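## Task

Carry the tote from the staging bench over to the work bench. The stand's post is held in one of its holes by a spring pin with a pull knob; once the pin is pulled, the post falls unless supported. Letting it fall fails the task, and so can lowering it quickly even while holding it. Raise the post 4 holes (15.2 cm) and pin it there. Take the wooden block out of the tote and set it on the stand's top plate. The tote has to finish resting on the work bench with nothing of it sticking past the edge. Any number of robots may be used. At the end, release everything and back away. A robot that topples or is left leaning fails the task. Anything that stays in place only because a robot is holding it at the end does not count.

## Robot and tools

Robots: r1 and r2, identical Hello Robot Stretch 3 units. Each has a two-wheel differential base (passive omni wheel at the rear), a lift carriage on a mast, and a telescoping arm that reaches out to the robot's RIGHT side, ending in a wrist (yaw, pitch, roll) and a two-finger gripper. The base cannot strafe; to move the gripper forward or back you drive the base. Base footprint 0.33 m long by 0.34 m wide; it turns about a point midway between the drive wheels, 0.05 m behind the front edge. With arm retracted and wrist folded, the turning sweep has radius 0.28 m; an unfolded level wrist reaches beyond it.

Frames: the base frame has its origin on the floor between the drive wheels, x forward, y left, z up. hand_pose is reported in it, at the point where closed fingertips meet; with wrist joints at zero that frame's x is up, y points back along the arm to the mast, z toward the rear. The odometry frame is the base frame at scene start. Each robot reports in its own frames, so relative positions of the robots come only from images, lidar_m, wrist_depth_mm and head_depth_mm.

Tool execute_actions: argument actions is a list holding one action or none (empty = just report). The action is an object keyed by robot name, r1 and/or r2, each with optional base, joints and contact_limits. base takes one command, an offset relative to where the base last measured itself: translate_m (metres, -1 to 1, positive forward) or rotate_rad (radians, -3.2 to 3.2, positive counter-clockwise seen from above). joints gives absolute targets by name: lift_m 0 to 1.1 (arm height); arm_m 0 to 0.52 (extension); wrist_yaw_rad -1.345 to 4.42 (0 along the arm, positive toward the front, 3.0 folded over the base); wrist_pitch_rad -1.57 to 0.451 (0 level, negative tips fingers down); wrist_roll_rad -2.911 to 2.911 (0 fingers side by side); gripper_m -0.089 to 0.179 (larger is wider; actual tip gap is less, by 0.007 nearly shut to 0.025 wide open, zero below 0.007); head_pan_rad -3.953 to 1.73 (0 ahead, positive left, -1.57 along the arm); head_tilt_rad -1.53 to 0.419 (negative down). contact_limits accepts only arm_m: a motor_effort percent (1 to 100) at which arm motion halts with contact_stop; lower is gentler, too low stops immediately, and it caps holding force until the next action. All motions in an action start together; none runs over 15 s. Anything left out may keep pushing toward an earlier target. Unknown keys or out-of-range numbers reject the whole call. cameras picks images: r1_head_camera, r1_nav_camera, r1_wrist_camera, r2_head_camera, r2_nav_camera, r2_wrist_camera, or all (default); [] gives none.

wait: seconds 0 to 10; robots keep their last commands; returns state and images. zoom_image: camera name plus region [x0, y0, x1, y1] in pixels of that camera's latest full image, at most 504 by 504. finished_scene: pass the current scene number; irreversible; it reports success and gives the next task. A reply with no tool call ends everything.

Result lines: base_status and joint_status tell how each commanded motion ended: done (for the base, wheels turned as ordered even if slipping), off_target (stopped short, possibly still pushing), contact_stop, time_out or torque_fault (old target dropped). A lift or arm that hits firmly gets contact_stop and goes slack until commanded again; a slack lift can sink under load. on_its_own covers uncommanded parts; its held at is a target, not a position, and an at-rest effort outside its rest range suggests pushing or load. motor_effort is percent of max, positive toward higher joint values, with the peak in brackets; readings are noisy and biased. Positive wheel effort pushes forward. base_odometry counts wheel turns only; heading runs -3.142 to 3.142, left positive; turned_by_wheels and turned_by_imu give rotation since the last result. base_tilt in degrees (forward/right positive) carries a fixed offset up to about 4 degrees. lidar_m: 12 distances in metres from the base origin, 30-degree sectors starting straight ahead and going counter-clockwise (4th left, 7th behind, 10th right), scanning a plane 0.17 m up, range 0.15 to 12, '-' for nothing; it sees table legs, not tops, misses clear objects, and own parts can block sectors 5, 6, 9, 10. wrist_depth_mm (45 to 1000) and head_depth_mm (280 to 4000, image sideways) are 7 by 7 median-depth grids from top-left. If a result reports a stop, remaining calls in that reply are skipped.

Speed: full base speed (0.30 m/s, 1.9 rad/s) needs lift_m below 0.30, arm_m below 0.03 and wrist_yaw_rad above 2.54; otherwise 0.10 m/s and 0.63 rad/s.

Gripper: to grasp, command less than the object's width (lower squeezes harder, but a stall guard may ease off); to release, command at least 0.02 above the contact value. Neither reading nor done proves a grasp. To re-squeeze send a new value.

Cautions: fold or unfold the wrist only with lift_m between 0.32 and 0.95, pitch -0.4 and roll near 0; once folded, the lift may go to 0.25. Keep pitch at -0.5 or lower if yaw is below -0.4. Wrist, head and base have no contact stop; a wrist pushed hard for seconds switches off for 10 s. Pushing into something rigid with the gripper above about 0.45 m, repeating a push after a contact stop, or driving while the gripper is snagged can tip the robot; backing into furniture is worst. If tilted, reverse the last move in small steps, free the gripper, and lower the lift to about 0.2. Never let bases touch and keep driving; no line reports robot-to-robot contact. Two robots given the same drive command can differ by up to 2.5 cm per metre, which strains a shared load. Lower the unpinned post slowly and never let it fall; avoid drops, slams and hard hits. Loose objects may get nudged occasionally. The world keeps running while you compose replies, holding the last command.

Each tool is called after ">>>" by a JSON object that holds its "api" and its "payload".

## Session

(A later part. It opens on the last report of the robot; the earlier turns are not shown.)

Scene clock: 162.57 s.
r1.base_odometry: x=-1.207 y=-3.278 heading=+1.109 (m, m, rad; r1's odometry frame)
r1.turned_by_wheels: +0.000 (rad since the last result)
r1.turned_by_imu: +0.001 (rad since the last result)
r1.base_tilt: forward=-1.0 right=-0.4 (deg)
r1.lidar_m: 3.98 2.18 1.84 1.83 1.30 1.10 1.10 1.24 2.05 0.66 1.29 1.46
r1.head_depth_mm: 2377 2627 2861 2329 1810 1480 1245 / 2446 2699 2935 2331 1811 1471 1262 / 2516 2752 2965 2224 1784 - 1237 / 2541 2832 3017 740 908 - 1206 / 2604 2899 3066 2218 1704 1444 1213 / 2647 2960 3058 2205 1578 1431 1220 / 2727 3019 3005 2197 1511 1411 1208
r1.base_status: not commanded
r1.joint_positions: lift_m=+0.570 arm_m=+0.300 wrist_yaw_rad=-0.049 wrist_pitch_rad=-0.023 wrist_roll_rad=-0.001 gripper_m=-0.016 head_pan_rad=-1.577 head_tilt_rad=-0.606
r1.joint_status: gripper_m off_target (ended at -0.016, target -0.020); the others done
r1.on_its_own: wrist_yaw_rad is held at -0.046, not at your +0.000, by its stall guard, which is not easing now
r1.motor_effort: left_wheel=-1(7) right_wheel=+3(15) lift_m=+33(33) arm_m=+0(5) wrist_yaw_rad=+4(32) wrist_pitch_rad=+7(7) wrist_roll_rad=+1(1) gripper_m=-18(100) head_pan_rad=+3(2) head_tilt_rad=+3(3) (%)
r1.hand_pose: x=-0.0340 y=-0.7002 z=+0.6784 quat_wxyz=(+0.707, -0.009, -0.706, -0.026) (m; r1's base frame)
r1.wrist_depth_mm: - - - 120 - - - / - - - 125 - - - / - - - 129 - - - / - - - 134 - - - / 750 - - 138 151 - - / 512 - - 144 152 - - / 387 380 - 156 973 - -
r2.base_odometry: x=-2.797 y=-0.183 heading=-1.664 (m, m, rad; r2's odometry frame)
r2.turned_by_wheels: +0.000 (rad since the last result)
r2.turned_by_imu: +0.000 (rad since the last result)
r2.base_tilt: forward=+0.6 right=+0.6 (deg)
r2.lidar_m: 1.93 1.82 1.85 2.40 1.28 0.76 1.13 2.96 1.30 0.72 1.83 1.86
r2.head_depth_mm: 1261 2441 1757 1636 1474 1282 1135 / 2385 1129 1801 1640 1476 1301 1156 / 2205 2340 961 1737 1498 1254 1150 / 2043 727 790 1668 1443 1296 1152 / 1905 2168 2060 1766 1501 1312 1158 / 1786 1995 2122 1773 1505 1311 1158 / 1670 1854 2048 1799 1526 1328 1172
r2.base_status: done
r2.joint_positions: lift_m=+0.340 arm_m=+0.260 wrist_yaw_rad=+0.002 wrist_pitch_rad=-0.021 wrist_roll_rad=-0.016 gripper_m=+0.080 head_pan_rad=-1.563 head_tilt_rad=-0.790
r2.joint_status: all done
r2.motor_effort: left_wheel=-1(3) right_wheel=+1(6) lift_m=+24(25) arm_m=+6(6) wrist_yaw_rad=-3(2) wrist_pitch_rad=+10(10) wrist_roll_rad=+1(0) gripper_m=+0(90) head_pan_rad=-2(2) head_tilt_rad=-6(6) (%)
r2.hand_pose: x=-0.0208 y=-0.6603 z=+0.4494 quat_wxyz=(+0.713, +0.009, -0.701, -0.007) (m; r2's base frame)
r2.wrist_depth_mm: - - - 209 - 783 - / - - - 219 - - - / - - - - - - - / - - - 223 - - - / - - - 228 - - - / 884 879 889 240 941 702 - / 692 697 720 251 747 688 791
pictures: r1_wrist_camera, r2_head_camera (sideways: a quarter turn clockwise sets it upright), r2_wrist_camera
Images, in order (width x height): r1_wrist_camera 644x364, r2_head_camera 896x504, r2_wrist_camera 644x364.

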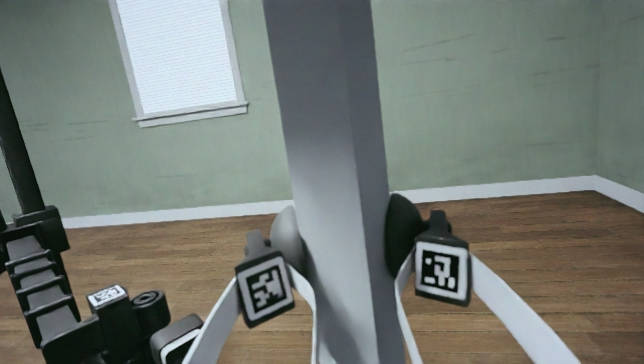

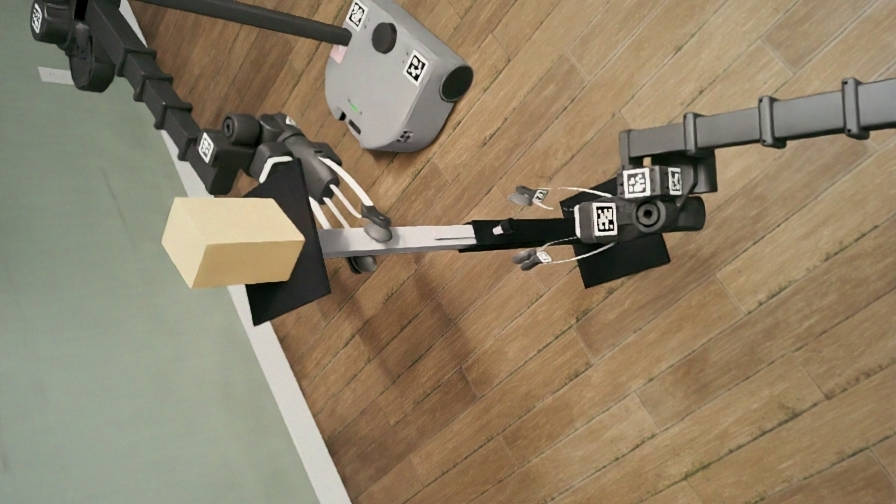

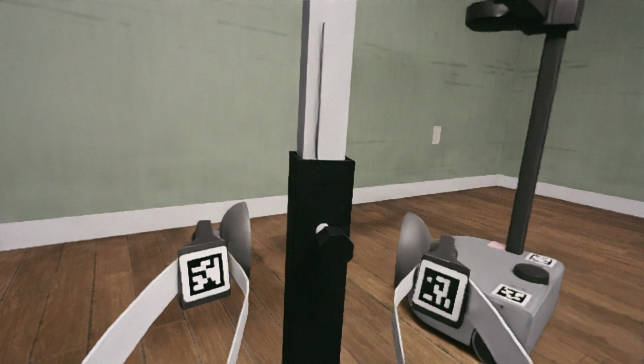

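>>> {"api": "execute_actions", "payload": {"actions": [{"r2":{"joints":{"arm_m":0.29}}}], "cameras": []}}

>>> {"api": "execute_actions", "payload": {"actions": [{"r2":{"joints":{"gripper_m":-0.02}}}], "cameras": ["r2_wrist_camera","r1_nav_camera"]}}

>>> {"api": "execute_actions", "payload": {"actions": [{"r2":{"joints":{"arm_m":0.26}}}], "cameras": ["r2_wrist_camera","r2_head_camera"]}}

Scene clock: 163.90 s.
r1.base_odometry: x=-1.207 y=-3.278 heading=+1.109 (m, m, rad; r1's odometry frame)
r1.turned_by_wheels: +0.000 (rad since the last result)
r1.turned_by_imu: +0.000 (rad since the last result)
r1.base_tilt: forward=-0.9 right=-0.3 (deg)
r1.lidar_m: 3.97 2.18 1.84 1.84 1.30 1.10 1.10 1.24 2.04 0.66 1.29 1.46
r1.head_depth_mm: 2372 2650 2847 2350 1814 1479 1247 / 2471 2690 2917 2311 1797 1477 1259 / 2492 2761 2983 2218 1796 - 1244 / 2539 2798 3014 739 907 - 1207 / 2623 2919 3073 2228 1607 1444 1213 / 2670 2937 3072 2219 1551 1431 1216 / 2710 3044 3058 2194 1519 1424 1204
r1.base_status: not commanded
r1.joint_positions: lift_m=+0.570 arm_m=+0.300 wrist_yaw_rad=-0.049 wrist_pitch_rad=-0.023 wrist_roll_rad=-0.001 gripper_m=-0.016 head_pan_rad=-1.577 head_tilt_rad=-0.606
r1.joint_status: not commanded
r1.on_its_own: wrist_yaw_rad is held at -0.046, not at your +0.000, by its stall guard, which is not easing now
r1.motor_effort: left_wheel=-2(2) right_wheel=+3(3) lift_m=+33(33) arm_m=+1(0) wrist_yaw_rad=+4(5) wrist_pitch_rad=+7(7) wrist_roll_rad=+1(1) gripper_m=-22(21) head_pan_rad=+3(2) head_tilt_rad=+3(4) (%)
r1.hand_pose: x=-0.0340 y=-0.7002 z=+0.6784 quat_wxyz=(+0.707, -0.009, -0.706, -0.026) (m; r1's base frame)
r1.wrist_depth_mm: - - - 120 - - - / - - - 125 - - - / - - - 129 - - - / - - - 134 - - - / 754 - - 138 152 - - / 531 - - 144 151 - - / 372 353 - 155 977 - -
r2.base_odometry: x=-2.797 y=-0.183 heading=-1.664 (m, m, rad; r2's odometry frame)
r2.turned_by_wheels: +0.000 (rad since the last result)
r2.turned_by_imu: +0.000 (rad since the last result)
r2.base_tilt: forward=+0.5 right=+0.5 (deg)
r2.lidar_m: 1.93 1.82 1.86 2.40 1.28 0.76 1.13 2.96 1.29 0.72 1.83 1.86
r2.head_depth_mm: 1258 2428 1771 1637 1471 1282 1133 / 2377 1126 1801 1639 1488 1289 1160 / 2204 2280 959 1745 1522 1278 1144 / 2044 727 789 1677 1464 1297 1153 / 1909 2156 2062 1758 1508 1304 1157 / 1773 2012 2129 1774 1510 1317 1161 / 1668 1857 2043 1796 1522 1320 1169
r2.base_status: not commanded
r2.joint_positions: lift_m=+0.340 arm_m=+0.290 wrist_yaw_rad=+0.002 wrist_pitch_rad=-0.021 wrist_roll_rad=-0.016 gripper_m=+0.080 head_pan_rad=-1.563 head_tilt_rad=-0.790
r2.joint_status: all done
r2.motor_effort: left_wheel=-1(1) right_wheel=+1(1) lift_m=+24(24) arm_m=+6(6) wrist_yaw_rad=-2(2) wrist_pitch_rad=+10(10) wrist_roll_rad=+0(1) gripper_m=-1(0) head_pan_rad=-2(3) head_tilt_rad=-5(6) (%)
r2.hand_pose: x=-0.0208 y=-0.6903 z=+0.4494 quat_wxyz=(+0.713, +0.009, -0.701, -0.007) (m; r2's base frame)
r2.wrist_depth_mm: - - - 183 - 806 - / - - - 188 - - - / - - - 195 - - - / - - - 195 - - - / - - - 198 - - - / 883 903 877 205 950 708 - / 691 707 712 217 720 622 773
pictures: none
No camera images: the call's "cameras" was empty. Leave "cameras" out to get every camera's image.

Scene clock: 165.40 s.
r1.base_odometry: x=-1.207 y=-3.278 heading=+1.109 (m, m, rad; r1's odometry frame)
r1.turned_by_wheels: +0.000 (rad since the last result)
r1.turned_by_imu: +0.000 (rad since the last result)
r1.base_tilt: forward=-1.0 right=-0.4 (deg)
r1.lidar_m: 3.97 2.18 1.84 1.84 1.30 1.10 1.10 1.24 2.05 0.66 1.29 1.46
r1.head_depth_mm: 2416 2625 2880 2346 1830 1483 1251 / 2439 2650 2926 2319 1806 1473 1255 / 2504 2755 2952 2192 1783 - 1238 / 2541 2815 2983 740 907 - 1209 / 2619 2897 3070 2249 1643 1438 1219 / 2635 2973 3052 2212 1554 1430 1216 / 2726 3060 2993 2199 1517 1423 1208
r1.base_status: not commanded
r1.joint_positions: lift_m=+0.570 arm_m=+0.300 wrist_yaw_rad=-0.049 wrist_pitch_rad=-0.023 wrist_roll_rad=-0.001 gripper_m=-0.016 head_pan_rad=-1.577 head_tilt_rad=-0.606
r1.joint_status: not commanded
r1.on_its_own: wrist_yaw_rad is held at -0.046, not at your +0.000, by its stall guard, which is not easing now
r1.motor_effort: left_wheel=-1(1) right_wheel=+4(3) lift_m=+33(33) arm_m=+0(1) wrist_yaw_rad=+4(4) wrist_pitch_rad=+7(7) wrist_roll_rad=+1(1) gripper_m=-22(22) head_pan_rad=+3(3) head_tilt_rad=+3(4) (%)
r1.hand_pose: x=-0.0340 y=-0.7002 z=+0.6784 quat_wxyz=(+0.707, -0.009, -0.706, -0.026) (m; r1's base frame)
r1.wrist_depth_mm: - - - 120 - - - / - - - 125 - - - / - - - 129 - - - / - - - 134 - - - / 748 - - 138 152 - - / 524 - - 145 152 - - / 373 355 - 155 953 - -
r2.base_odometry: x=-2.797 y=-0.183 heading=-1.664 (m, m, rad; r2's odometry frame)
r2.turned_by_wheels: +0.000 (rad since the last result)
r2.turned_by_imu: +0.000 (rad since the last result)
r2.base_tilt: forward=+0.5 right=+0.6 (deg)
r2.lidar_m: 1.94 1.82 1.86 2.41 1.28 0.77 1.13 2.96 1.29 0.72 1.83 1.86
r2.head_depth_mm: 1265 2438 1769 1636 1473 1283 1138 / 2377 1124 1806 1637 1481 1287 1166 / 2199 2323 965 1743 1521 1268 1148 / 2046 729 792 1667 1456 1307 1148 / 1906 2128 2064 1778 1513 1315 1158 / 1779 1999 2115 1773 1517 1317 1162 / 1673 1866 2046 1791 1520 1325 1165
r2.base_status: not commanded
r2.joint_positions: lift_m=+0.340 arm_m=+0.290 wrist_yaw_rad=-0.011 wrist_pitch_rad=-0.018 wrist_roll_rad=-0.016 gripper_m=-0.019 head_pan_rad=-1.563 head_tilt_rad=-0.790
r2.joint_status: all done
r2.on_its_own: wrist_yaw_rad is at rest, and its effort (+13) is outside its rest range (-12 to +12)
r2.motor_effort: left_wheel=-4(4) right_wheel=+7(7) lift_m=+24(24) arm_m=+6(6) wrist_yaw_rad=+13(14) wrist_pitch_rad=+8(10) wrist_roll_rad=+1(1) gripper_m=-16(100) head_pan_rad=-2(3) head_tilt_rad=-5(6) (%)
r2.hand_pose: x=-0.0243 y=-0.6904 z=+0.4502 quat_wxyz=(+0.713, +0.003, -0.701, -0.010) (m; r2's base frame)
r2.wrist_depth_mm: - - - 182 - 763 - / - - - 189 - - - / - - - 196 - - - / - - - 195 - - - / - - - 198 - - - / 858 892 939 205 719 701 - / 701 700 731 216 710 627 797
pictures: r1_nav_camera (sideways: a quarter turn counterclockwise sets it upright), r2_wrist_camera
Images, in order (width x height): r1_nav_camera 672x504, r2_wrist_camera 644x364.

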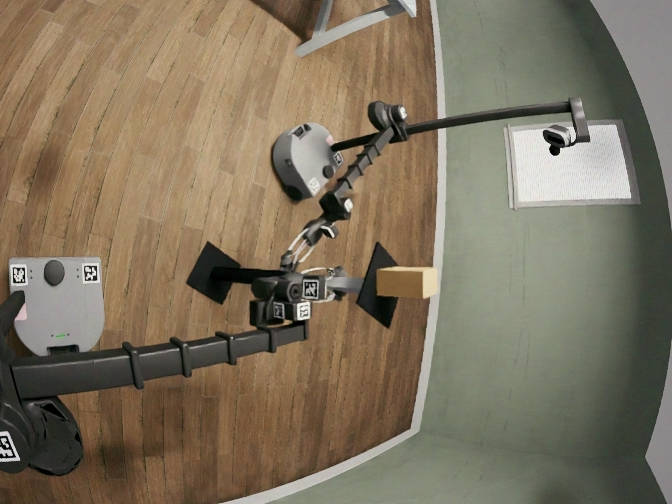

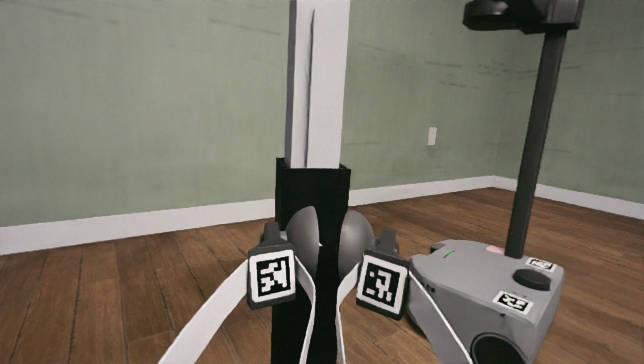

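Scene clock: 166.60 s.
r1.base_odometry: x=-1.207 y=-3.278 heading=+1.109 (m, m, rad; r1's odometry frame)
r1.turned_by_wheels: +0.000 (rad since the last result)
r1.turned_by_imu: +0.000 (rad since the last result)
r1.base_tilt: forward=-1.1 right=-0.3 (deg)
r1.lidar_m: 3.95 2.18 1.84 1.83 1.30 1.10 1.10 1.23 2.05 0.66 1.29 1.46
r1.head_depth_mm: 2397 2628 2869 2340 1807 1486 1256 / 2459 2711 2907 2305 1805 1474 1266 / 2489 2765 2949 2204 1796 - 1233 / 2559 2810 3006 737 905 - 1208 / 2616 2868 3062 2250 1711 1449 1215 / 2665 2962 3073 2241 1571 1433 1211 / 2739 3019 2998 2200 1516 1424 1206
r1.base_status: not commanded
r1.joint_positions: lift_m=+0.570 arm_m=+0.300 wrist_yaw_rad=-0.049 wrist_pitch_rad=-0.023 wrist_roll_rad=-0.001 gripper_m=-0.016 head_pan_rad=-1.577 head_tilt_rad=-0.606
r1.joint_status: not commanded
r1.on_its_own: wrist_yaw_rad is held at -0.046, not at your +0.000, by its stall guard, which is not easing now
r1.motor_effort: left_wheel=-2(1) right_wheel=+3(3) lift_m=+33(33) arm_m=+1(0) wrist_yaw_rad=+4(3) wrist_pitch_rad=+7(7) wrist_roll_rad=+0(1) gripper_m=-21(22) head_pan_rad=+4(3) head_tilt_rad=+3(3) (%)
r1.hand_pose: x=-0.0340 y=-0.7002 z=+0.6784 quat_wxyz=(+0.707, -0.009, -0.706, -0.026) (m; r1's base frame)
r1.wrist_depth_mm: - - - 120 - - - / - - - 125 - - - / - - - 129 - - - / - - - 134 - - - / 753 - - 137 151 - - / 515 - - 143 152 - - / 386 383 - 155 970 - -
r2.base_odometry: x=-2.797 y=-0.183 heading=-1.664 (m, m, rad; r2's odometry frame)
r2.turned_by_wheels: +0.000 (rad since the last result)
r2.turned_by_imu: +0.000 (rad since the last result)
r2.base_tilt: forward=+0.4 right=+0.6 (deg)
r2.lidar_m: 1.94 1.82 1.85 2.40 1.27 0.76 1.13 2.96 1.30 0.72 1.83 1.85
r2.head_depth_mm: 1267 2441 1757 1637 1465 1289 1139 / 2387 1124 1803 1640 1470 1300 1163 / 2206 2313 960 1736 1515 1252 1150 / 2062 727 792 1674 1481 1304 1155 / 1901 2139 2071 1772 1501 1311 1159 / 1776 1994 2127 1772 1507 1312 1161 / 1660 1862 2040 1786 1519 1322 1167
r2.base_status: not commanded
r2.joint_positions: lift_m=+0.340 arm_m=+0.260 wrist_yaw_rad=-0.004 wrist_pitch_rad=-0.016 wrist_roll_rad=-0.016 gripper_m=-0.020 head_pan_rad=-1.563 head_tilt_rad=-0.791
r2.joint_status: all done
r2.motor_effort: left_wheel=-1(4) right_wheel=+1(7) lift_m=+24(24) arm_m=-5(12) wrist_yaw_rad=+5(13) wrist_pitch_rad=+8(8) wrist_roll_rad=+1(0) gripper_m=-9(16) head_pan_rad=-3(2) head_tilt_rad=-6(6) (%)
r2.hand_pose: x=-0.0224 y=-0.6611 z=+0.4506 quat_wxyz=(+0.713, +0.005, -0.701, -0.007) (m; r2's base frame)
r2.wrist_depth_mm: - - - 210 - 776 - / - - - - - - - / - - - 241 - - - / - - - 225 - - - / - - - - - - - / 870 889 920 - 759 710 - / 689 710 745 254 719 669 795
pictures: r2_head_camera (sideways: a quarter turn clockwise sets it upright), r2_wrist_camera
Images, in order (width x height): r2_head_camera 896x504, r2_wrist_camera 644x364.

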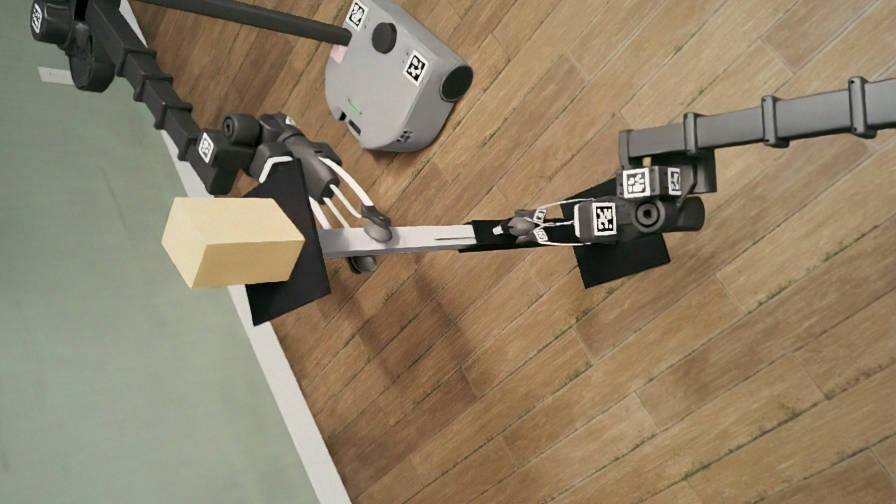

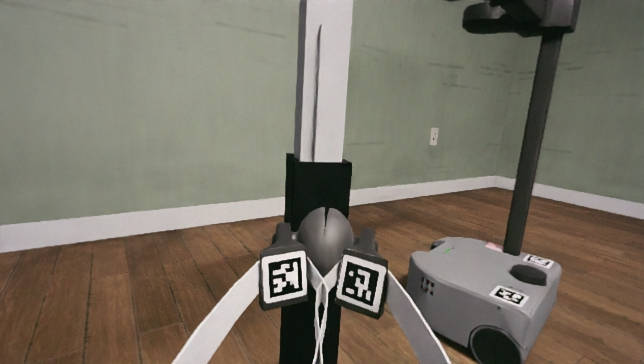

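Slipped off. Go deeper, behind the knob.

>>> {"api": "execute_actions", "payload": {"actions": [{"r2":{"joints":{"gripper_m":0.07}}}], "cameras": []}}

>>> {"api": "execute_actions", "payload": {"actions": [{"r2":{"joints":{"arm_m":0.31}}}], "cameras": []}}

>>> {"api": "execute_actions", "payload": {"actions": [{"r2":{"joints":{"gripper_m":-0.05}}}], "cameras": ["r2_wrist_camera"]}}

>>> {"api": "execute_actions", "payload": {"actions": [{"r2":{"joints":{"arm_m":0.285}}}], "cameras": ["r2_wrist_camera","r2_head_camera"]}}

Scene clock: 169.43 s.
r1.base_odometry: x=-1.207 y=-3.278 heading=+1.109 (m, m, rad; r1's odometry frame)
r1.turned_by_wheels: +0.000 (rad since the last result)
r1.turned_by_imu: +0.001 (rad since the last result)
r1.base_tilt: forward=-0.9 right=-0.4 (deg)
r1.lidar_m: 3.96 2.17 1.84 1.83 1.30 1.10 1.09 1.24 2.06 0.66 1.29 1.46
r1.head_depth_mm: 2373 2647 2884 2345 1826 1487 1256 / 2435 2709 2943 2333 1803 1467 1261 / 2516 2732 2964 2216 1799 - 1234 / 2555 2791 3017 736 904 - 1205 / 2593 2904 3087 2253 1708 1439 1216 / 2664 2958 3070 2224 1571 1437 1209 / 2726 3040 3032 2188 1515 1427 1204
r1.base_status: not commanded
r1.joint_positions: lift_m=+0.570 arm_m=+0.300 wrist_yaw_rad=-0.049 wrist_pitch_rad=-0.023 wrist_roll_rad=-0.001 gripper_m=-0.016 head_pan_rad=-1.577 head_tilt_rad=-0.606
r1.joint_status: not commanded
r1.on_its_own: wrist_yaw_rad is held at -0.046, not at your +0.000, by its stall guard, which is not easing now
r1.motor_effort: left_wheel=-1(2) right_wheel=+2(3) lift_m=+33(33) arm_m=+1(0) wrist_yaw_rad=+5(4) wrist_pitch_rad=+7(7) wrist_roll_rad=+1(0) gripper_m=-21(22) head_pan_rad=+3(3) head_tilt_rad=+3(3) (%)
r1.hand_pose: x=-0.0340 y=-0.7002 z=+0.6784 quat_wxyz=(+0.707, -0.009, -0.706, -0.026) (m; r1's base frame)
r1.wrist_depth_mm: - - - 120 - - - / - - - 125 - - - / - - - 129 - - - / - - - 133 - - - / 749 - - 138 152 - - / 510 - - 144 151 - - / 382 384 - 155 958 - -
r2.base_odometry: x=-2.797 y=-0.183 heading=-1.664 (m, m, rad; r2's odometry frame)
r2.turned_by_wheels: +0.000 (rad since the last result)
r2.turned_by_imu: +0.000 (rad since the last result)
r2.base_tilt: forward=+0.6 right=+0.5 (deg)
r2.lidar_m: 1.94 1.82 1.85 2.40 1.28 0.77 1.13 2.96 1.30 0.72 1.83 1.86
r2.head_depth_mm: 1266 2434 1753 1639 1478 1281 1139 / 2373 1124 1806 1627 1481 1301 1160 / 2196 2307 961 1744 1517 1257 1147 / 2046 728 789 1662 1442 1301 1150 / 1898 2141 2070 1760 1504 1319 1158 / 1784 2003 2122 1785 1512 1324 1160 / 1677 1857 2047 1786 1520 1318 1169
r2.base_status: not commanded
r2.joint_positions: lift_m=+0.340 arm_m=+0.260 wrist_yaw_rad=-0.004 wrist_pitch_rad=-0.016 wrist_roll_rad=-0.016 gripper_m=+0.070 head_pan_rad=-1.563 head_tilt_rad=-0.791
r2.joint_status: all done
r2.motor_effort: left_wheel=-1(0) right_wheel=+1(1) lift_m=+24(24) arm_m=-5(5) wrist_yaw_rad=+4(5) wrist_pitch_rad=+8(8) wrist_roll_rad=+0(0) gripper_m=+0(88) head_pan_rad=-2(3) head_tilt_rad=-6(6) (%)
r2.hand_pose: x=-0.0224 y=-0.6611 z=+0.4506 quat_wxyz=(+0.713, +0.005, -0.701, -0.007) (m; r2's base frame)
r2.wrist_depth_mm: - - - 211 - 772 - / - - - - - - - / - - - 242 - - - / - - - 224 - - - / - - - 228 - - - / 897 902 879 241 - 715 - / 699 703 736 249 731 686 794
pictures: none
No camera images: the call's "cameras" was empty. Leave "cameras" out to get every camera's image.

Scene clock: 170.90 s.
r1.base_odometry: x=-1.207 y=-3.278 heading=+1.109 (m, m, rad; r1's odometry frame)
r1.turned_by_wheels: +0.000 (rad since the last result)
r1.turned_by_imu: +0.000 (rad since the last result)
r1.base_tilt: forward=-0.9 right=-0.4 (deg)
r1.lidar_m: 3.97 2.18 1.84 1.83 1.30 1.10 1.09 1.24 2.05 0.66 1.29 1.46
r1.head_depth_mm: 2387 2649 2884 2344 1808 1477 1257 / 2420 2696 2926 2310 1802 1486 1260 / 2491 2712 2982 2213 1786 - 1238 / 2535 2841 3002 740 905 - 1205 / 2628 2886 3057 2245 1663 1410 1216 / 2688 2971 3086 2219 1565 1431 1217 / 2737 3023 3032 2210 1518 1419 1210
r1.base_status: not commanded
r1.joint_positions: lift_m=+0.570 arm_m=+0.300 wrist_yaw_rad=-0.049 wrist_pitch_rad=-0.023 wrist_roll_rad=-0.001 gripper_m=-0.016 head_pan_rad=-1.577 head_tilt_rad=-0.606
r1.joint_status: not commanded
r1.on_its_own: wrist_yaw_rad is held at -0.046, not at your +0.000, by its stall guard, which is not easing now
r1.motor_effort: left_wheel=-1(2) right_wheel=+3(3) lift_m=+33(33) arm_m=+0(0) wrist_yaw_rad=+4(4) wrist_pitch_rad=+7(7) wrist_roll_rad=+1(0) gripper_m=-22(22) head_pan_rad=+5(2) head_tilt_rad=+3(3) (%)
r1.hand_pose: x=-0.0340 y=-0.7002 z=+0.6784 quat_wxyz=(+0.707, -0.009, -0.706, -0.026) (m; r1's base frame)
r1.wrist_depth_mm: - - - 121 - - - / - - - 125 - - - / - - - 129 - - - / - - - 134 - - - / 749 - - 138 152 - - / 531 - - 144 151 - - / 369 342 - 155 950 - -
r2.base_odometry: x=-2.797 y=-0.183 heading=-1.664 (m, m, rad; r2's odometry frame)
r2.turned_by_wheels: +0.000 (rad since the last result)
r2.turned_by_imu: +0.000 (rad since the last result)
r2.base_tilt: forward=+0.5 right=+0.6 (deg)
r2.lidar_m: 1.94 1.82 1.85 2.40 1.27 0.77 1.13 2.96 1.30 0.72 1.83 1.86
r2.head_depth_mm: 1271 2428 1763 1633 1470 1286 1143 / 2383 1124 1802 1643 1477 1300 1156 / 2212 2297 962 1749 1547 1277 1150 / 2027 726 791 1672 1446 1307 1151 / 1903 2147 2067 1761 1503 1307 1160 / 1784 2004 2138 1768 1521 1316 1165 / 1682 1870 2037 1796 1520 1320 1170
r2.base_status: not commanded
r2.joint_positions: lift_m=+0.340 arm_m=+0.310 wrist_yaw_rad=-0.003 wrist_pitch_rad=-0.017 wrist_roll_rad=-0.016 gripper_m=+0.070 head_pan_rad=-1.563 head_tilt_rad=-0.791
r2.joint_status: all done
r2.motor_effort: left_wheel=+0(1) right_wheel=+1(1) lift_m=+24(25) arm_m=+6(5) wrist_yaw_rad=+4(4) wrist_pitch_rad=+8(8) wrist_roll_rad=+0(0) gripper_m=+0(0) head_pan_rad=-2(1) head_tilt_rad=-5(6) (%)
r2.hand_pose: x=-0.0223 y=-0.7104 z=+0.4505 quat_wxyz=(+0.713, +0.005, -0.701, -0.007) (m; r2's base frame)
r2.wrist_depth_mm: - - - 164 - 795 - / - - - 167 - - - / - - - 174 - - - / - - - 174 - - - / - - - 176 - - - / 895 900 852 177 - 702 - / 696 687 715 191 712 599 791
pictures: none
No camera images: the call's "cameras" was empty. Leave "cameras" out to get every camera's image.

Scene clock: 172.60 s.
r1.base_odometry: x=-1.207 y=-3.278 heading=+1.109 (m, m, rad; r1's odometry frame)
r1.turned_by_wheels: +0.000 (rad since the last result)
r1.turned_by_imu: +0.000 (rad since the last result)
r1.base_tilt: forward=-0.9 right=-0.5 (deg)
r1.lidar_m: 3.96 2.18 1.84 1.83 1.30 1.09 1.09 1.24 2.05 0.66 1.29 1.46
r1.head_depth_mm: 2393 2607 2871 2319 1807 1489 1253 / 2471 2697 2925 2331 1803 1476 1259 / 2496 2801 2979 2218 1781 - 1240 / 2553 2826 2991 740 906 - 1209 / 2612 2903 3117 2240 1708 1408 1214 / 2657 2954 3049 2223 1570 1428 1214 / 2713 3040 3028 2206 1513 1425 1207
r1.base_status: not commanded
r1.joint_positions: lift_m=+0.570 arm_m=+0.300 wrist_yaw_rad=-0.049 wrist_pitch_rad=-0.023 wrist_roll_rad=-0.001 gripper_m=-0.016 head_pan_rad=-1.577 head_tilt_rad=-0.606
r1.joint_status: not commanded
r1.on_its_own: wrist_yaw_rad is held at -0.046, not at your +0.000, by its stall guard, which is not easing now
r1.motor_effort: left_wheel=-2(2) right_wheel=+3(3) lift_m=+33(33) arm_m=+0(0) wrist_yaw_rad=+4(3) wrist_pitch_rad=+7(7) wrist_roll_rad=+0(0) gripper_m=-22(22) head_pan_rad=+3(4) head_tilt_rad=+2(3) (%)
r1.hand_pose: x=-0.0340 y=-0.7002 z=+0.6784 quat_wxyz=(+0.707, -0.009, -0.706, -0.026) (m; r1's base frame)
r1.wrist_depth_mm: - - - 120 - - - / - - - 125 - - - / - - - 129 - - - / - - - 134 - - - / 763 - - 138 152 - - / 539 - - 144 151 - - / 370 346 - 155 973 - -
r2.base_odometry: x=-2.797 y=-0.183 heading=-1.664 (m, m, rad; r2's odometry frame)
r2.turned_by_wheels: +0.000 (rad since the last result)
r2.turned_by_imu: +0.000 (rad since the last result)
r2.base_tilt: forward=+0.5 right=+0.5 (deg)
r2.lidar_m: 1.94 1.82 1.85 2.40 1.28 0.77 1.13 2.96 1.30 0.72 1.83 1.86
r2.head_depth_mm: 1267 2417 1759 1638 1461 1282 1136 / 2411 1125 1799 1642 1480 1300 1156 / 2197 2316 961 1742 1546 1278 1149 / 2043 726 792 1671 1447 1299 1152 / 1901 2150 2071 1759 1504 1310 1160 / 1782 1995 2114 1773 1508 1315 1162 / 1669 1850 2040 1783 1528 1323 1168
r2.base_status: not commanded
r2.joint_positions: lift_m=+0.340 arm_m=+0.310 wrist_yaw_rad=+0.006 wrist_pitch_rad=-0.013 wrist_roll_rad=-0.037 gripper_m=-0.048 head_pan_rad=-1.563 head_tilt_rad=-0.791
r2.joint_status: all done
r2.motor_effort: left_wheel=-1(1) right_wheel=+3(4) lift_m=+24(24) arm_m=+6(6) wrist_yaw_rad=-7(6) wrist_pitch_rad=+6(8) wrist_roll_rad=+8(8) gripper_m=-30(100) head_pan_rad=-3(1) head_tilt_rad=-5(6) (%)
r2.hand_pose: x=-0.0198 y=-0.7105 z=+0.4514 quat_wxyz=(+0.720, +0.007, -0.694, -0.003) (m; r2's base frame)
r2.wrist_depth_mm: - - - 163 - 773 - / - - - 169 - - - / - - - 177 - - - / - - - 176 - - - / - - - 178 - - - / 835 903 951 176 751 709 - / 676 703 710 193 737 594 813
pictures: r2_wrist_camera
Images, in order (width x height): r2_wrist_camera 644x364.

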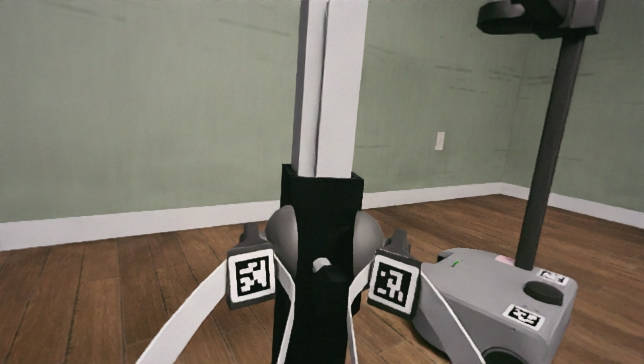

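Scene clock: 173.80 s.
r1.base_odometry: x=-1.207 y=-3.278 heading=+1.109 (m, m, rad; r1's odometry frame)
r1.turned_by_wheels: +0.000 (rad since the last result)
r1.turned_by_imu: +0.000 (rad since the last result)
r1.base_tilt: forward=-0.9 right=-0.3 (deg)
r1.lidar_m: 3.97 2.18 1.84 1.83 1.30 1.10 1.10 1.24 2.05 0.66 1.29 1.46
r1.head_depth_mm: 2407 2633 2866 2335 1824 1482 1257 / 2449 2715 2932 2329 1803 1476 1257 / 2487 2755 2952 2223 1793 - 1236 / 2538 2811 3013 740 904 - 1209 / 2607 2888 3087 2239 1645 1443 1221 / 2667 2980 3052 2234 1575 1428 1215 / 2728 3023 3041 2183 1521 1423 1207
r1.base_status: not commanded
r1.joint_positions: lift_m=+0.570 arm_m=+0.300 wrist_yaw_rad=-0.049 wrist_pitch_rad=-0.023 wrist_roll_rad=-0.001 gripper_m=-0.016 head_pan_rad=-1.577 head_tilt_rad=-0.606
r1.joint_status: not commanded
r1.on_its_own: wrist_yaw_rad is held at -0.046, not at your +0.000, by its stall guard, which is not easing now
r1.motor_effort: left_wheel=-2(2) right_wheel=+3(3) lift_m=+33(33) arm_m=+0(1) wrist_yaw_rad=+3(4) wrist_pitch_rad=+7(7) wrist_roll_rad=+0(0) gripper_m=-22(22) head_pan_rad=+5(3) head_tilt_rad=+3(3) (%)
r1.hand_pose: x=-0.0340 y=-0.7002 z=+0.6784 quat_wxyz=(+0.707, -0.009, -0.706, -0.026) (m; r1's base frame)
r1.wrist_depth_mm: - - - 120 - - - / - - - 125 - - - / - - - 129 - - - / - - - 134 - - - / 738 - - 138 152 - - / 532 - - 144 152 - - / 378 356 - 154 980 - -
r2.base_odometry: x=-2.797 y=-0.183 heading=-1.664 (m, m, rad; r2's odometry frame)
r2.turned_by_wheels: +0.000 (rad since the last result)
r2.turned_by_imu: +0.000 (rad since the last result)
r2.base_tilt: forward=+0.6 right=+0.6 (deg)
r2.lidar_m: 1.93 1.82 1.86 2.40 1.27 0.77 1.13 2.96 1.30 0.72 1.83 1.85
r2.head_depth_mm: 1269 2438 1769 1635 1470 1284 1147 / 2365 1125 1802 1644 1483 1291 1153 / 2206 2305 963 1745 1517 1269 1148 / 2045 729 792 1678 1466 1299 1152 / 1895 2155 2071 1768 1505 1311 1159 / 1772 1995 2128 1769 1518 1314 1166 / 1670 1855 2057 1783 1520 1324 1165
r2.base_status: not commanded
r2.joint_positions: lift_m=+0.340 arm_m=+0.286 wrist_yaw_rad=-0.010 wrist_pitch_rad=+0.030 wrist_roll_rad=-0.023 gripper_m=-0.046 head_pan_rad=-1.563 head_tilt_rad=-0.791
r2.joint_status: all done
r2.motor_effort: left_wheel=-2(4) right_wheel=+3(8) lift_m=+24(24) arm_m=-7(17) wrist_yaw_rad=+11(14) wrist_pitch_rad=-13(21) wrist_roll_rad=+3(9) gripper_m=-17(30) head_pan_rad=-3(2) head_tilt_rad=-6(6) (%)
r2.hand_pose: x=-0.0239 y=-0.6873 z=+0.4624 quat_wxyz=(+0.716, -0.014, -0.698, +0.007) (m; r2's base frame)
r2.wrist_depth_mm: - - - 192 - 728 - / - - - 196 - - - / - - - 201 - - - / - - - 202 - - - / - - - - - - - / 948 - - - 826 794 - / 738 757 783 213 750 637 858
pictures: r2_head_camera (sideways: a quarter turn clockwise sets it upright), r2_wrist_camera
Images, in order (width x height): r2_head_camera 896x504, r2_wrist_camera 644x364.

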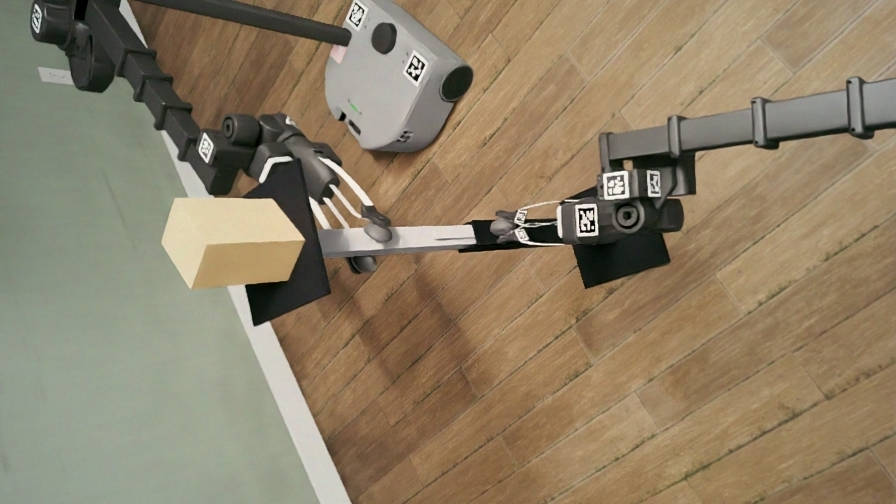

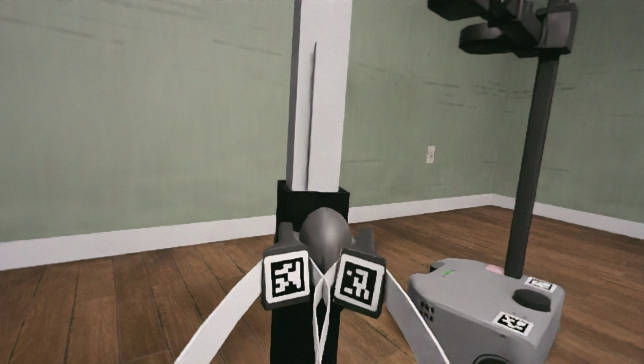

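Too high by ~2 cm. Lower and retry at 0.295.

>>> {"api": "execute_actions", "payload": {"actions": [{"r2":{"joints":{"gripper_m":0.07,"arm_m":0.27}}}], "cameras": []}}

>>> {"api": "execute_actions", "payload": {"actions": [{"r2":{"joints":{"arm_m":0.295,"lift_m":0.32,"wrist_pitch_rad":0,"wrist_yaw_rad":0}}}], "cameras": ["r2_wrist_camera"]}}

>>> {"api": "execute_actions", "payload": {"actions": [{"r2":{"joints":{"gripper_m":-0.05}}}], "cameras": ["r2_wrist_camera"]}}

>>> {"api": "execute_actions", "payload": {"actions": [{"r2":{"joints":{"arm_m":0.27}}}], "cameras": ["r2_wrist_camera","r2_head_camera"]}}

Scene clock: 175.67 s.
r1.base_odometry: x=-1.207 y=-3.278 heading=+1.109 (m, m, rad; r1's odometry frame)
r1.turned_by_wheels: +0.000 (rad since the last result)
r1.turned_by_imu: +0.000 (rad since the last result)
r1.base_tilt: forward=-0.9 right=-0.4 (deg)
r1.lidar_m: 3.99 2.18 1.84 1.84 1.30 1.10 1.10 1.24 2.04 0.66 1.29 1.46
r1.head_depth_mm: 2382 2657 2886 2347 1818 1486 1251 / 2450 2707 2919 2315 1812 1477 1258 / 2494 2747 2971 2213 1786 - 1236 / 2552 2845 3000 741 907 - 1207 / 2607 2836 3062 2234 1655 1433 1216 / 2646 2966 3073 2196 1572 1431 1215 / 2727 3023 3015 2191 1508 1422 1206
r1.base_status: not commanded
r1.joint_positions: lift_m=+0.570 arm_m=+0.300 wrist_yaw_rad=-0.049 wrist_pitch_rad=-0.023 wrist_roll_rad=-0.001 gripper_m=-0.016 head_pan_rad=-1.577 head_tilt_rad=-0.606
r1.joint_status: not commanded
r1.on_its_own: wrist_yaw_rad is held at -0.046, not at your +0.000, by its stall guard, which is not easing now
r1.motor_effort: left_wheel=-1(1) right_wheel=+3(3) lift_m=+32(32) arm_m=+0(1) wrist_yaw_rad=+4(4) wrist_pitch_rad=+7(7) wrist_roll_rad=+0(0) gripper_m=-22(22) head_pan_rad=+2(4) head_tilt_rad=+3(3) (%)
r1.hand_pose: x=-0.0340 y=-0.7002 z=+0.6784 quat_wxyz=(+0.707, -0.009, -0.706, -0.026) (m; r1's base frame)
r1.wrist_depth_mm: - - - 120 - - - / - - - 125 - - - / - - - 129 - - - / - - - 133 - - - / 743 - - 137 152 - - / 506 - - 144 151 - - / 383 371 - 155 991 - -
r2.base_odometry: x=-2.797 y=-0.183 heading=-1.664 (m, m, rad; r2's odometry frame)
r2.turned_by_wheels: +0.000 (rad since the last result)
r2.turned_by_imu: +0.000 (rad since the last result)
r2.base_tilt: forward=+0.5 right=+0.5 (deg)
r2.lidar_m: 1.93 1.82 1.85 2.40 1.28 0.76 1.13 2.96 1.30 0.72 1.83 1.86
r2.head_depth_mm: 1260 2444 1766 1634 1469 1279 1140 / 2366 1124 1816 1644 1477 1296 1164 / 2201 2318 961 1727 1517 1253 1148 / 2032 727 790 1678 1460 1305 1155 / 1901 2140 2061 1771 1498 1310 1160 / 1790 1987 2111 1779 1511 1317 1166 / 1672 1855 2049 1793 1522 1332 1170
r2.base_status: not commanded
r2.joint_positions: lift_m=+0.340 arm_m=+0.270 wrist_yaw_rad=-0.003 wrist_pitch_rad=-0.016 wrist_roll_rad=-0.022 gripper_m=+0.070 head_pan_rad=-1.563 head_tilt_rad=-0.791
r2.joint_status: all done
r2.motor_effort: left_wheel=-2(2) right_wheel=+2(4) lift_m=+23(24) arm_m=-5(8) wrist_yaw_rad=+4(11) wrist_pitch_rad=+8(14) wrist_roll_rad=+3(3) gripper_m=+0(85) head_pan_rad=-1(2) head_tilt_rad=-5(5) (%)
r2.hand_pose: x=-0.0221 y=-0.6711 z=+0.4506 quat_wxyz=(+0.715, +0.005, -0.699, -0.007) (m; r2's base frame)
r2.wrist_depth_mm: - - - 202 - 770 - / - - - 209 - - - / - - - 230 - - - / - - - 213 - - - / - - - 218 - - - / 883 900 863 230 - 709 - / 687 718 719 239 735 649 796
pictures: none
No camera images: the call's "cameras" was empty. Leave "cameras" out to get every camera's image.

Scene clock: 176.80 s.
r1.base_odometry: x=-1.207 y=-3.278 heading=+1.109 (m, m, rad; r1's odometry frame)
r1.turned_by_wheels: +0.000 (rad since the last result)
r1.turned_by_imu: +0.000 (rad since the last result)
r1.base_tilt: forward=-0.9 right=-0.4 (deg)
r1.lidar_m: 3.97 2.18 1.84 1.84 1.30 1.09 1.10 1.24 2.05 0.66 1.29 1.46
r1.head_depth_mm: 2401 2639 2873 2353 1821 1486 1253 / 2450 2671 2899 2310 1808 1481 1255 / 2507 2754 2953 2203 1794 - 1237 / 2530 2847 3023 740 908 - 1207 / 2627 2892 3097 2240 1654 1433 1220 / 2681 2979 3064 2220 1169 1430 1214 / 2731 3045 3020 2182 1521 1420 1215
r1.base_status: not commanded
r1.joint_positions: lift_m=+0.570 arm_m=+0.300 wrist_yaw_rad=-0.049 wrist_pitch_rad=-0.023 wrist_roll_rad=-0.001 gripper_m=-0.016 head_pan_rad=-1.577 head_tilt_rad=-0.606
r1.joint_status: not commanded
r1.on_its_own: wrist_yaw_rad is held at -0.046, not at your +0.000, by its stall guard, which is not easing now
r1.motor_effort: left_wheel=-2(2) right_wheel=+3(3) lift_m=+33(33) arm_m=+1(1) wrist_yaw_rad=+4(4) wrist_pitch_rad=+7(7) wrist_roll_rad=+1(1) gripper_m=-22(22) head_pan_rad=+3(4) head_tilt_rad=+3(4) (%)
r1.hand_pose: x=-0.0340 y=-0.7002 z=+0.6784 quat_wxyz=(+0.707, -0.009, -0.706, -0.026) (m; r1's base frame)
r1.wrist_depth_mm: - - - 120 - - - / - - - 125 - - - / - - - 129 - - - / - - - 134 - - - / 764 - - 138 151 - - / 569 - - 144 151 - - / 409 377 - 155 938 - -
r2.base_odometry: x=-2.797 y=-0.183 heading=-1.664 (m, m, rad; r2's odometry frame)
r2.turned_by_wheels: +0.000 (rad since the last result)
r2.turned_by_imu: +0.000 (rad since the last result)
r2.base_tilt: forward=+0.5 right=+0.7 (deg)
r2.lidar_m: 1.94 1.82 1.86 2.40 1.28 0.77 1.13 2.96 1.30 0.72 1.82 1.87
r2.head_depth_mm: 1267 2446 1764 1644 1474 1277 1141 / 2382 1127 1818 1635 1484 1301 1144 / 2209 2313 965 1744 1513 1259 1143 / 2050 726 791 1676 1446 1306 1151 / 1904 2150 2071 1755 1504 1310 1157 / 1774 1987 2107 1782 1515 1321 1165 / 1683 1860 2035 1786 1516 1328 1168
r2.base_status: not commanded
r2.joint_positions: lift_m=+0.320 arm_m=+0.295 wrist_yaw_rad=-0.003 wrist_pitch_rad=-0.017 wrist_roll_rad=-0.022 gripper_m=+0.070 head_pan_rad=-1.563 head_tilt_rad=-0.791
r2.joint_status: all done
r2.motor_effort: left_wheel=-2(1) right_wheel=+2(2) lift_m=+24(24) arm_m=+5(6) wrist_yaw_rad=+3(3) wrist_pitch_rad=+8(11) wrist_roll_rad=+3(3) gripper_m=+0(0) head_pan_rad=-2(3) head_tilt_rad=-5(6) (%)
r2.hand_pose: x=-0.0221 y=-0.6954 z=+0.4304 quat_wxyz=(+0.715, +0.005, -0.699, -0.007) (m; r2's base frame)
r2.wrist_depth_mm: - - - 180 - - - / - - - 185 - - - / - - - 185 - - - / - - - 189 - - - / - - - 191 - - - / 836 880 848 201 - 671 - / 664 675 699 208 706 615 769
pictures: r2_wrist_camera
Images, in order (width x height): r2_wrist_camera 644x364.

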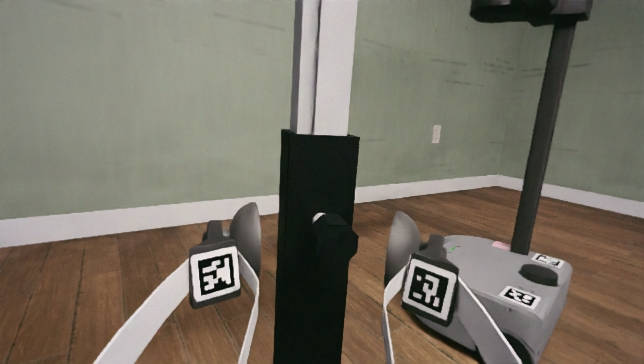

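Scene clock: 178.50 s.
r1.base_odometry: x=-1.207 y=-3.278 heading=+1.109 (m, m, rad; r1's odometry frame)
r1.turned_by_wheels: +0.000 (rad since the last result)
r1.turned_by_imu: +0.000 (rad since the last result)
r1.base_tilt: forward=-1.0 right=-0.3 (deg)
r1.lidar_m: 3.95 2.17 1.84 1.84 1.30 1.10 1.10 1.24 2.05 0.66 1.29 1.46
r1.head_depth_mm: 2394 2629 2887 2352 1820 1477 1251 / 2444 2703 2901 2332 1807 1478 1261 / 2498 2763 2925 2231 1778 - 1236 / 2562 2843 3029 740 905 - 1209 / 2599 2894 3068 2249 1701 1405 1219 / 2668 2961 3080 2218 1165 1433 1216 / 2745 3029 3027 2192 1517 1422 1206
r1.base_status: not commanded
r1.joint_positions: lift_m=+0.570 arm_m=+0.300 wrist_yaw_rad=-0.049 wrist_pitch_rad=-0.023 wrist_roll_rad=-0.001 gripper_m=-0.016 head_pan_rad=-1.577 head_tilt_rad=-0.606
r1.joint_status: not commanded
r1.on_its_own: wrist_yaw_rad is held at -0.046, not at your +0.000, by its stall guard, which is not easing now
r1.motor_effort: left_wheel=-1(1) right_wheel=+3(3) lift_m=+33(33) arm_m=+1(1) wrist_yaw_rad=+4(4) wrist_pitch_rad=+7(7) wrist_roll_rad=+1(1) gripper_m=-22(22) head_pan_rad=+4(3) head_tilt_rad=+3(3) (%)
r1.hand_pose: x=-0.0340 y=-0.7002 z=+0.6784 quat_wxyz=(+0.707, -0.009, -0.706, -0.026) (m; r1's base frame)
r1.wrist_depth_mm: - - - 120 - - - / - - - 125 - - - / - - - 129 - - - / - - - 133 - - - / 750 - - 137 151 - - / 568 - - 144 151 - - / 416 376 - 155 978 - -
r2.base_odometry: x=-2.797 y=-0.183 heading=-1.664 (m, m, rad; r2's odometry frame)
r2.turned_by_wheels: +0.000 (rad since the last result)
r2.turned_by_imu: +0.000 (rad since the last result)
r2.base_tilt: forward=+0.5 right=+0.6 (deg)
r2.lidar_m: 1.94 1.82 1.86 2.40 1.28 0.76 1.13 2.96 1.29 0.72 1.83 1.86
r2.head_depth_mm: 1264 2441 1759 1633 1463 1279 1135 / 2384 1125 1793 1638 1476 1300 1140 / 2204 2319 964 1740 1521 1265 1149 / 2034 729 792 1667 1453 1302 1153 / 1891 2158 2073 1763 1501 1317 1159 / 1781 2010 2110 1785 1523 1316 1162 / 1676 1854 2043 1798 1521 1321 1171
r2.base_status: not commanded
r2.joint_positions: lift_m=+0.320 arm_m=+0.295 wrist_yaw_rad=-0.012 wrist_pitch_rad=-0.019 wrist_roll_rad=-0.021 gripper_m=-0.049 head_pan_rad=-1.563 head_tilt_rad=-0.791
r2.joint_status: all done
r2.on_its_own: wrist_yaw_rad is at rest, and its effort (+13) is outside its rest range (-12 to +12)
r2.motor_effort: left_wheel=-4(4) right_wheel=+7(7) lift_m=+24(24) arm_m=+5(6) wrist_yaw_rad=+13(14) wrist_pitch_rad=+9(9) wrist_roll_rad=+2(2) gripper_m=-29(100) head_pan_rad=-3(2) head_tilt_rad=-6(5) (%)
r2.hand_pose: x=-0.0244 y=-0.6954 z=+0.4300 quat_wxyz=(+0.715, +0.003, -0.700, -0.011) (m; r2's base frame)
r2.wrist_depth_mm: - - - 177 - - - / - - - 185 - - - / - - - 184 - - - / - - - 187 - - - / - - - 158 - - - / 817 856 885 201 696 657 - / 658 682 695 209 704 642 760
pictures: r2_wrist_camera
Images, in order (width x height): r2_wrist_camera 644x364.

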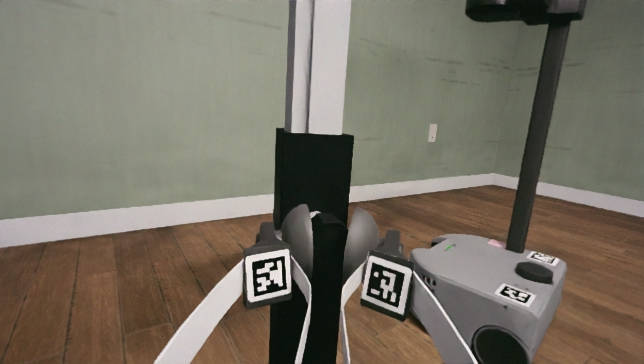

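Scene clock: 179.63 s.
r1.base_odometry: x=-1.207 y=-3.278 heading=+1.109 (m, m, rad; r1's odometry frame)
r1.turned_by_wheels: +0.000 (rad since the last result)
r1.turned_by_imu: +0.000 (rad since the last result)
r1.base_tilt: forward=-0.9 right=-0.3 (deg)
r1.lidar_m: 3.95 2.18 1.84 1.83 1.30 1.10 1.09 1.24 2.05 0.66 1.29 1.46
r1.head_depth_mm: 2406 2620 2907 2336 1810 1485 1249 / 2429 2696 2911 2318 1794 1472 1261 / 2491 2758 3001 2206 1772 - 1232 / 2577 2831 3014 736 903 - 1207 / 2613 2887 3080 2234 1697 1434 1219 / 2667 2963 3039 2218 1570 1431 1212 / 2726 3009 3016 2185 1516 1420 1208
r1.base_status: not commanded
r1.joint_positions: lift_m=+0.570 arm_m=+0.300 wrist_yaw_rad=-0.049 wrist_pitch_rad=-0.023 wrist_roll_rad=-0.001 gripper_m=-0.016 head_pan_rad=-1.577 head_tilt_rad=-0.606
r1.joint_status: not commanded
r1.on_its_own: wrist_yaw_rad is held at -0.046, not at your +0.000, by its stall guard, which is not easing now
r1.motor_effort: left_wheel=-2(2) right_wheel=+2(3) lift_m=+33(32) arm_m=+0(1) wrist_yaw_rad=+4(4) wrist_pitch_rad=+7(7) wrist_roll_rad=+0(0) gripper_m=-22(22) head_pan_rad=+3(4) head_tilt_rad=+3(3) (%)
r1.hand_pose: x=-0.0340 y=-0.7002 z=+0.6784 quat_wxyz=(+0.707, -0.009, -0.706, -0.026) (m; r1's base frame)
r1.wrist_depth_mm: - - - 120 - - - / - - - 125 - - - / - - - 129 - - - / - - - 134 - - - / 766 - - 137 151 - - / 578 - - 144 152 - - / 417 378 - 155 936 - -
r2.base_odometry: x=-2.797 y=-0.183 heading=-1.664 (m, m, rad; r2's odometry frame)
r2.turned_by_wheels: +0.000 (rad since the last result)
r2.turned_by_imu: +0.000 (rad since the last result)
r2.base_tilt: forward=+0.5 right=+0.7 (deg)
r2.lidar_m: 1.93 1.82 1.86 2.40 1.28 0.77 1.13 2.96 1.30 0.72 1.83 1.86
r2.head_depth_mm: 1263 2419 1751 1642 1471 1287 1141 / 2377 1124 1803 1641 1481 1282 1159 / 2203 2302 964 1728 1515 1251 1146 / 2043 727 793 1671 1456 1294 1148 / 1906 2137 2076 1763 1505 1311 1158 / 1775 1995 2103 1781 1516 1314 1162 / 1668 1865 2044 1789 1514 1322 1170
r2.base_status: not commanded
r2.joint_positions: lift_m=+0.320 arm_m=+0.271 wrist_yaw_rad=-0.013 wrist_pitch_rad=-0.016 wrist_roll_rad=-0.020 gripper_m=-0.046 head_pan_rad=-1.563 head_tilt_rad=-0.791
r2.joint_status: all done
r2.on_its_own: wrist_yaw_rad is at rest, and its effort (+16) is outside its rest range (-12 to +12)
r2.motor_effort: left_wheel=-3(4) right_wheel=+6(8) lift_m=+24(24) arm_m=-11(18) wrist_yaw_rad=+16(16) wrist_pitch_rad=+8(9) wrist_roll_rad=+2(2) gripper_m=-21(28) head_pan_rad=-2(3) head_tilt_rad=-4(6) (%)
r2.hand_pose: x=-0.0249 y=-0.6715 z=+0.4305 quat_wxyz=(+0.714, +0.001, -0.700, -0.011) (m; r2's base frame)
r2.wrist_depth_mm: - - - 205 - 817 - / - - - 207 - - - / - - - 210 - - - / - - - 214 - - - / - - - - - - - / 828 869 906 - 737 688 - / 666 675 704 237 725 675 755
pictures: r2_head_camera (sideways: a quarter turn clockwise sets it upright), r2_wrist_camera
Images, in order (width x height): r2_head_camera 896x504, r2_wrist_camera 644x364.

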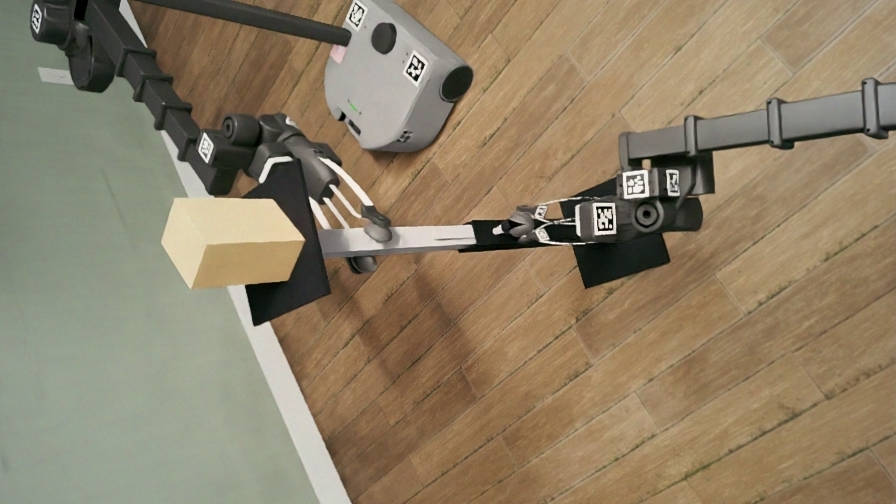

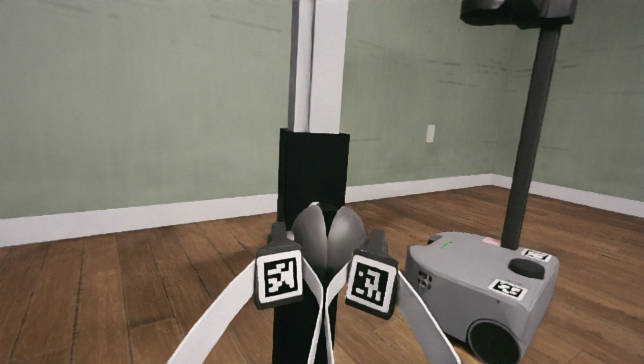

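>>> {"api": "execute_actions", "payload": {"actions": [{"r1":{"joints":{"lift_m":0.6}}}], "cameras": ["r2_wrist_camera","r2_head_camera"]}}

Scene clock: 180.77 s.
r1.base_odometry: x=-1.207 y=-3.278 heading=+1.109 (m, m, rad; r1's odometry frame)
r1.turned_by_wheels: +0.000 (rad since the last result)
r1.turned_by_imu: +0.000 (rad since the last result)
r1.base_tilt: forward=-0.9 right=-0.1 (deg)
r1.lidar_m: 3.95 2.18 1.84 1.83 1.30 1.10 1.10 1.24 2.05 0.66 1.29 1.46
r1.head_depth_mm: 2394 2603 2878 2343 1817 1487 1250 / 2447 2687 2916 2315 1807 1479 1264 / 2501 2739 2964 2213 1832 - 1242 / 2564 2796 3003 740 1261 1260 1207 / 2623 2873 3071 2244 1700 1437 1207 / 2685 2985 3066 2221 1566 1429 1211 / 2747 3043 3010 2203 1514 1418 1210
r1.base_status: not commanded
r1.joint_positions: lift_m=+0.599 arm_m=+0.300 wrist_yaw_rad=-0.049 wrist_pitch_rad=-0.122 wrist_roll_rad=-0.001 gripper_m=-0.016 head_pan_rad=-1.577 head_tilt_rad=-0.606
r1.joint_status: all done
r1.on_its_own: wrist_yaw_rad is held at -0.046, not at your +0.000, by its stall guard, which is not easing now; wrist_pitch_rad is at rest, and its effort (+36) is outside its rest range (-20 to +32)
r1.motor_effort: left_wheel=-1(1) right_wheel=+3(3) lift_m=+40(40) arm_m=-1(0) wrist_yaw_rad=+4(4) wrist_pitch_rad=+36(36) wrist_roll_rad=+0(1) gripper_m=-21(22) head_pan_rad=+3(3) head_tilt_rad=+3(3) (%)
r1.hand_pose: x=-0.0338 y=-0.6961 z=+0.6829 quat_wxyz=(+0.705, +0.026, -0.706, -0.061) (m; r1's base frame)
r1.wrist_depth_mm: - - - 116 - - - / - - - 122 - - - / - - - 127 - - - / - - - 135 - - - / 723 - - 140 144 - - / 494 - - 150 161 - - / - 397 - 167 954 910 896
r2.base_odometry: x=-2.797 y=-0.183 heading=-1.664 (m, m, rad; r2's odometry frame)
r2.turned_by_wheels: +0.000 (rad since the last result)
r2.turned_by_imu: +0.000 (rad since the last result)
r2.base_tilt: forward=+0.5 right=+0.6 (deg)
r2.lidar_m: 1.94 1.82 1.85 2.40 1.28 0.77 1.13 2.96 1.30 0.72 1.83 1.86
r2.head_depth_mm: 1228 2492 1766 1644 1466 1290 1137 / 2369 1086 2035 1639 1487 1286 1161 / 2194 980 969 1738 1515 1254 1147 / 2043 729 791 1672 1460 1303 1155 / 1904 2151 2065 1771 1505 1311 1154 / 1780 1987 2091 1774 1512 1320 1168 / 1671 1862 2047 1794 1522 1322 1167
r2.base_status: not commanded
r2.joint_positions: lift_m=+0.320 arm_m=+0.271 wrist_yaw_rad=-0.013 wrist_pitch_rad=-0.016 wrist_roll_rad=-0.020 gripper_m=-0.046 head_pan_rad=-1.563 head_tilt_rad=-0.791
r2.joint_status: not commanded
r2.on_its_own: wrist_yaw_rad is at rest, and its effort (+15) is outside its rest range (-12 to +12)
r2.motor_effort: left_wheel=-3(3) right_wheel=+5(6) lift_m=+24(24) arm_m=-11(11) wrist_yaw_rad=+15(16) wrist_pitch_rad=+8(8) wrist_roll_rad=+2(2) gripper_m=-21(21) head_pan_rad=-2(1) head_tilt_rad=-6(6) (%)
r2.hand_pose: x=-0.0248 y=-0.6715 z=+0.4306 quat_wxyz=(+0.714, +0.002, -0.700, -0.011) (m; r2's base frame)
r2.wrist_depth_mm: - - - 206 - - - / - - - 207 - - - / - - - 210 - - - / - - - 213 - - - / - - - - - - - / 828 851 909 - 750 678 - / 655 682 683 235 737 667 786
pictures: r2_head_camera (sideways: a quarter turn clockwise sets it upright), r2_wrist_camera
Images, in order (width x height): r2_head_camera 896x504, r2_wrist_camera 644x364.

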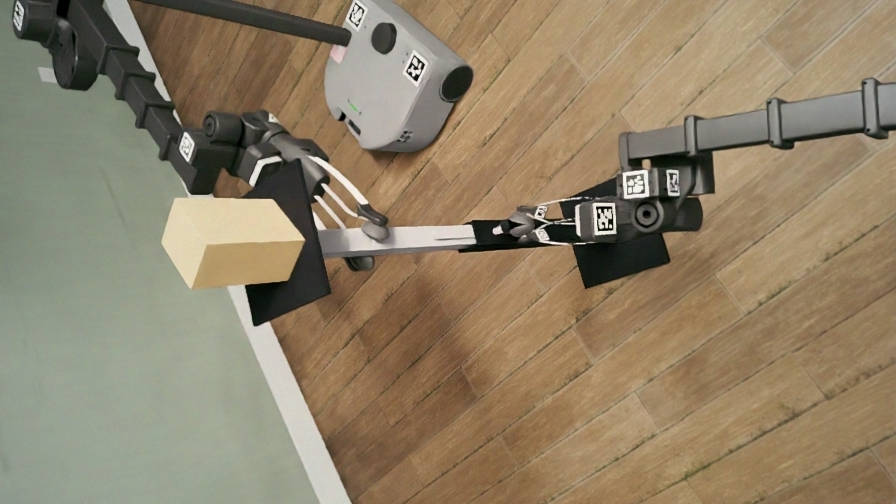

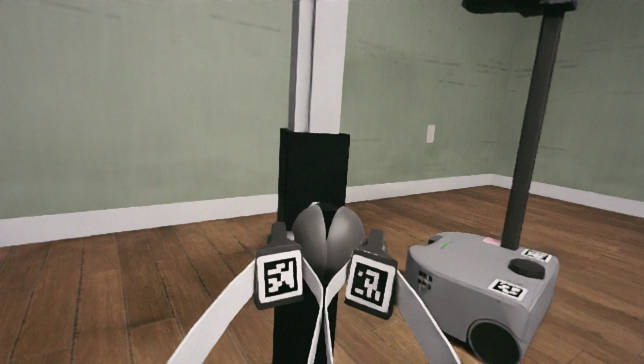

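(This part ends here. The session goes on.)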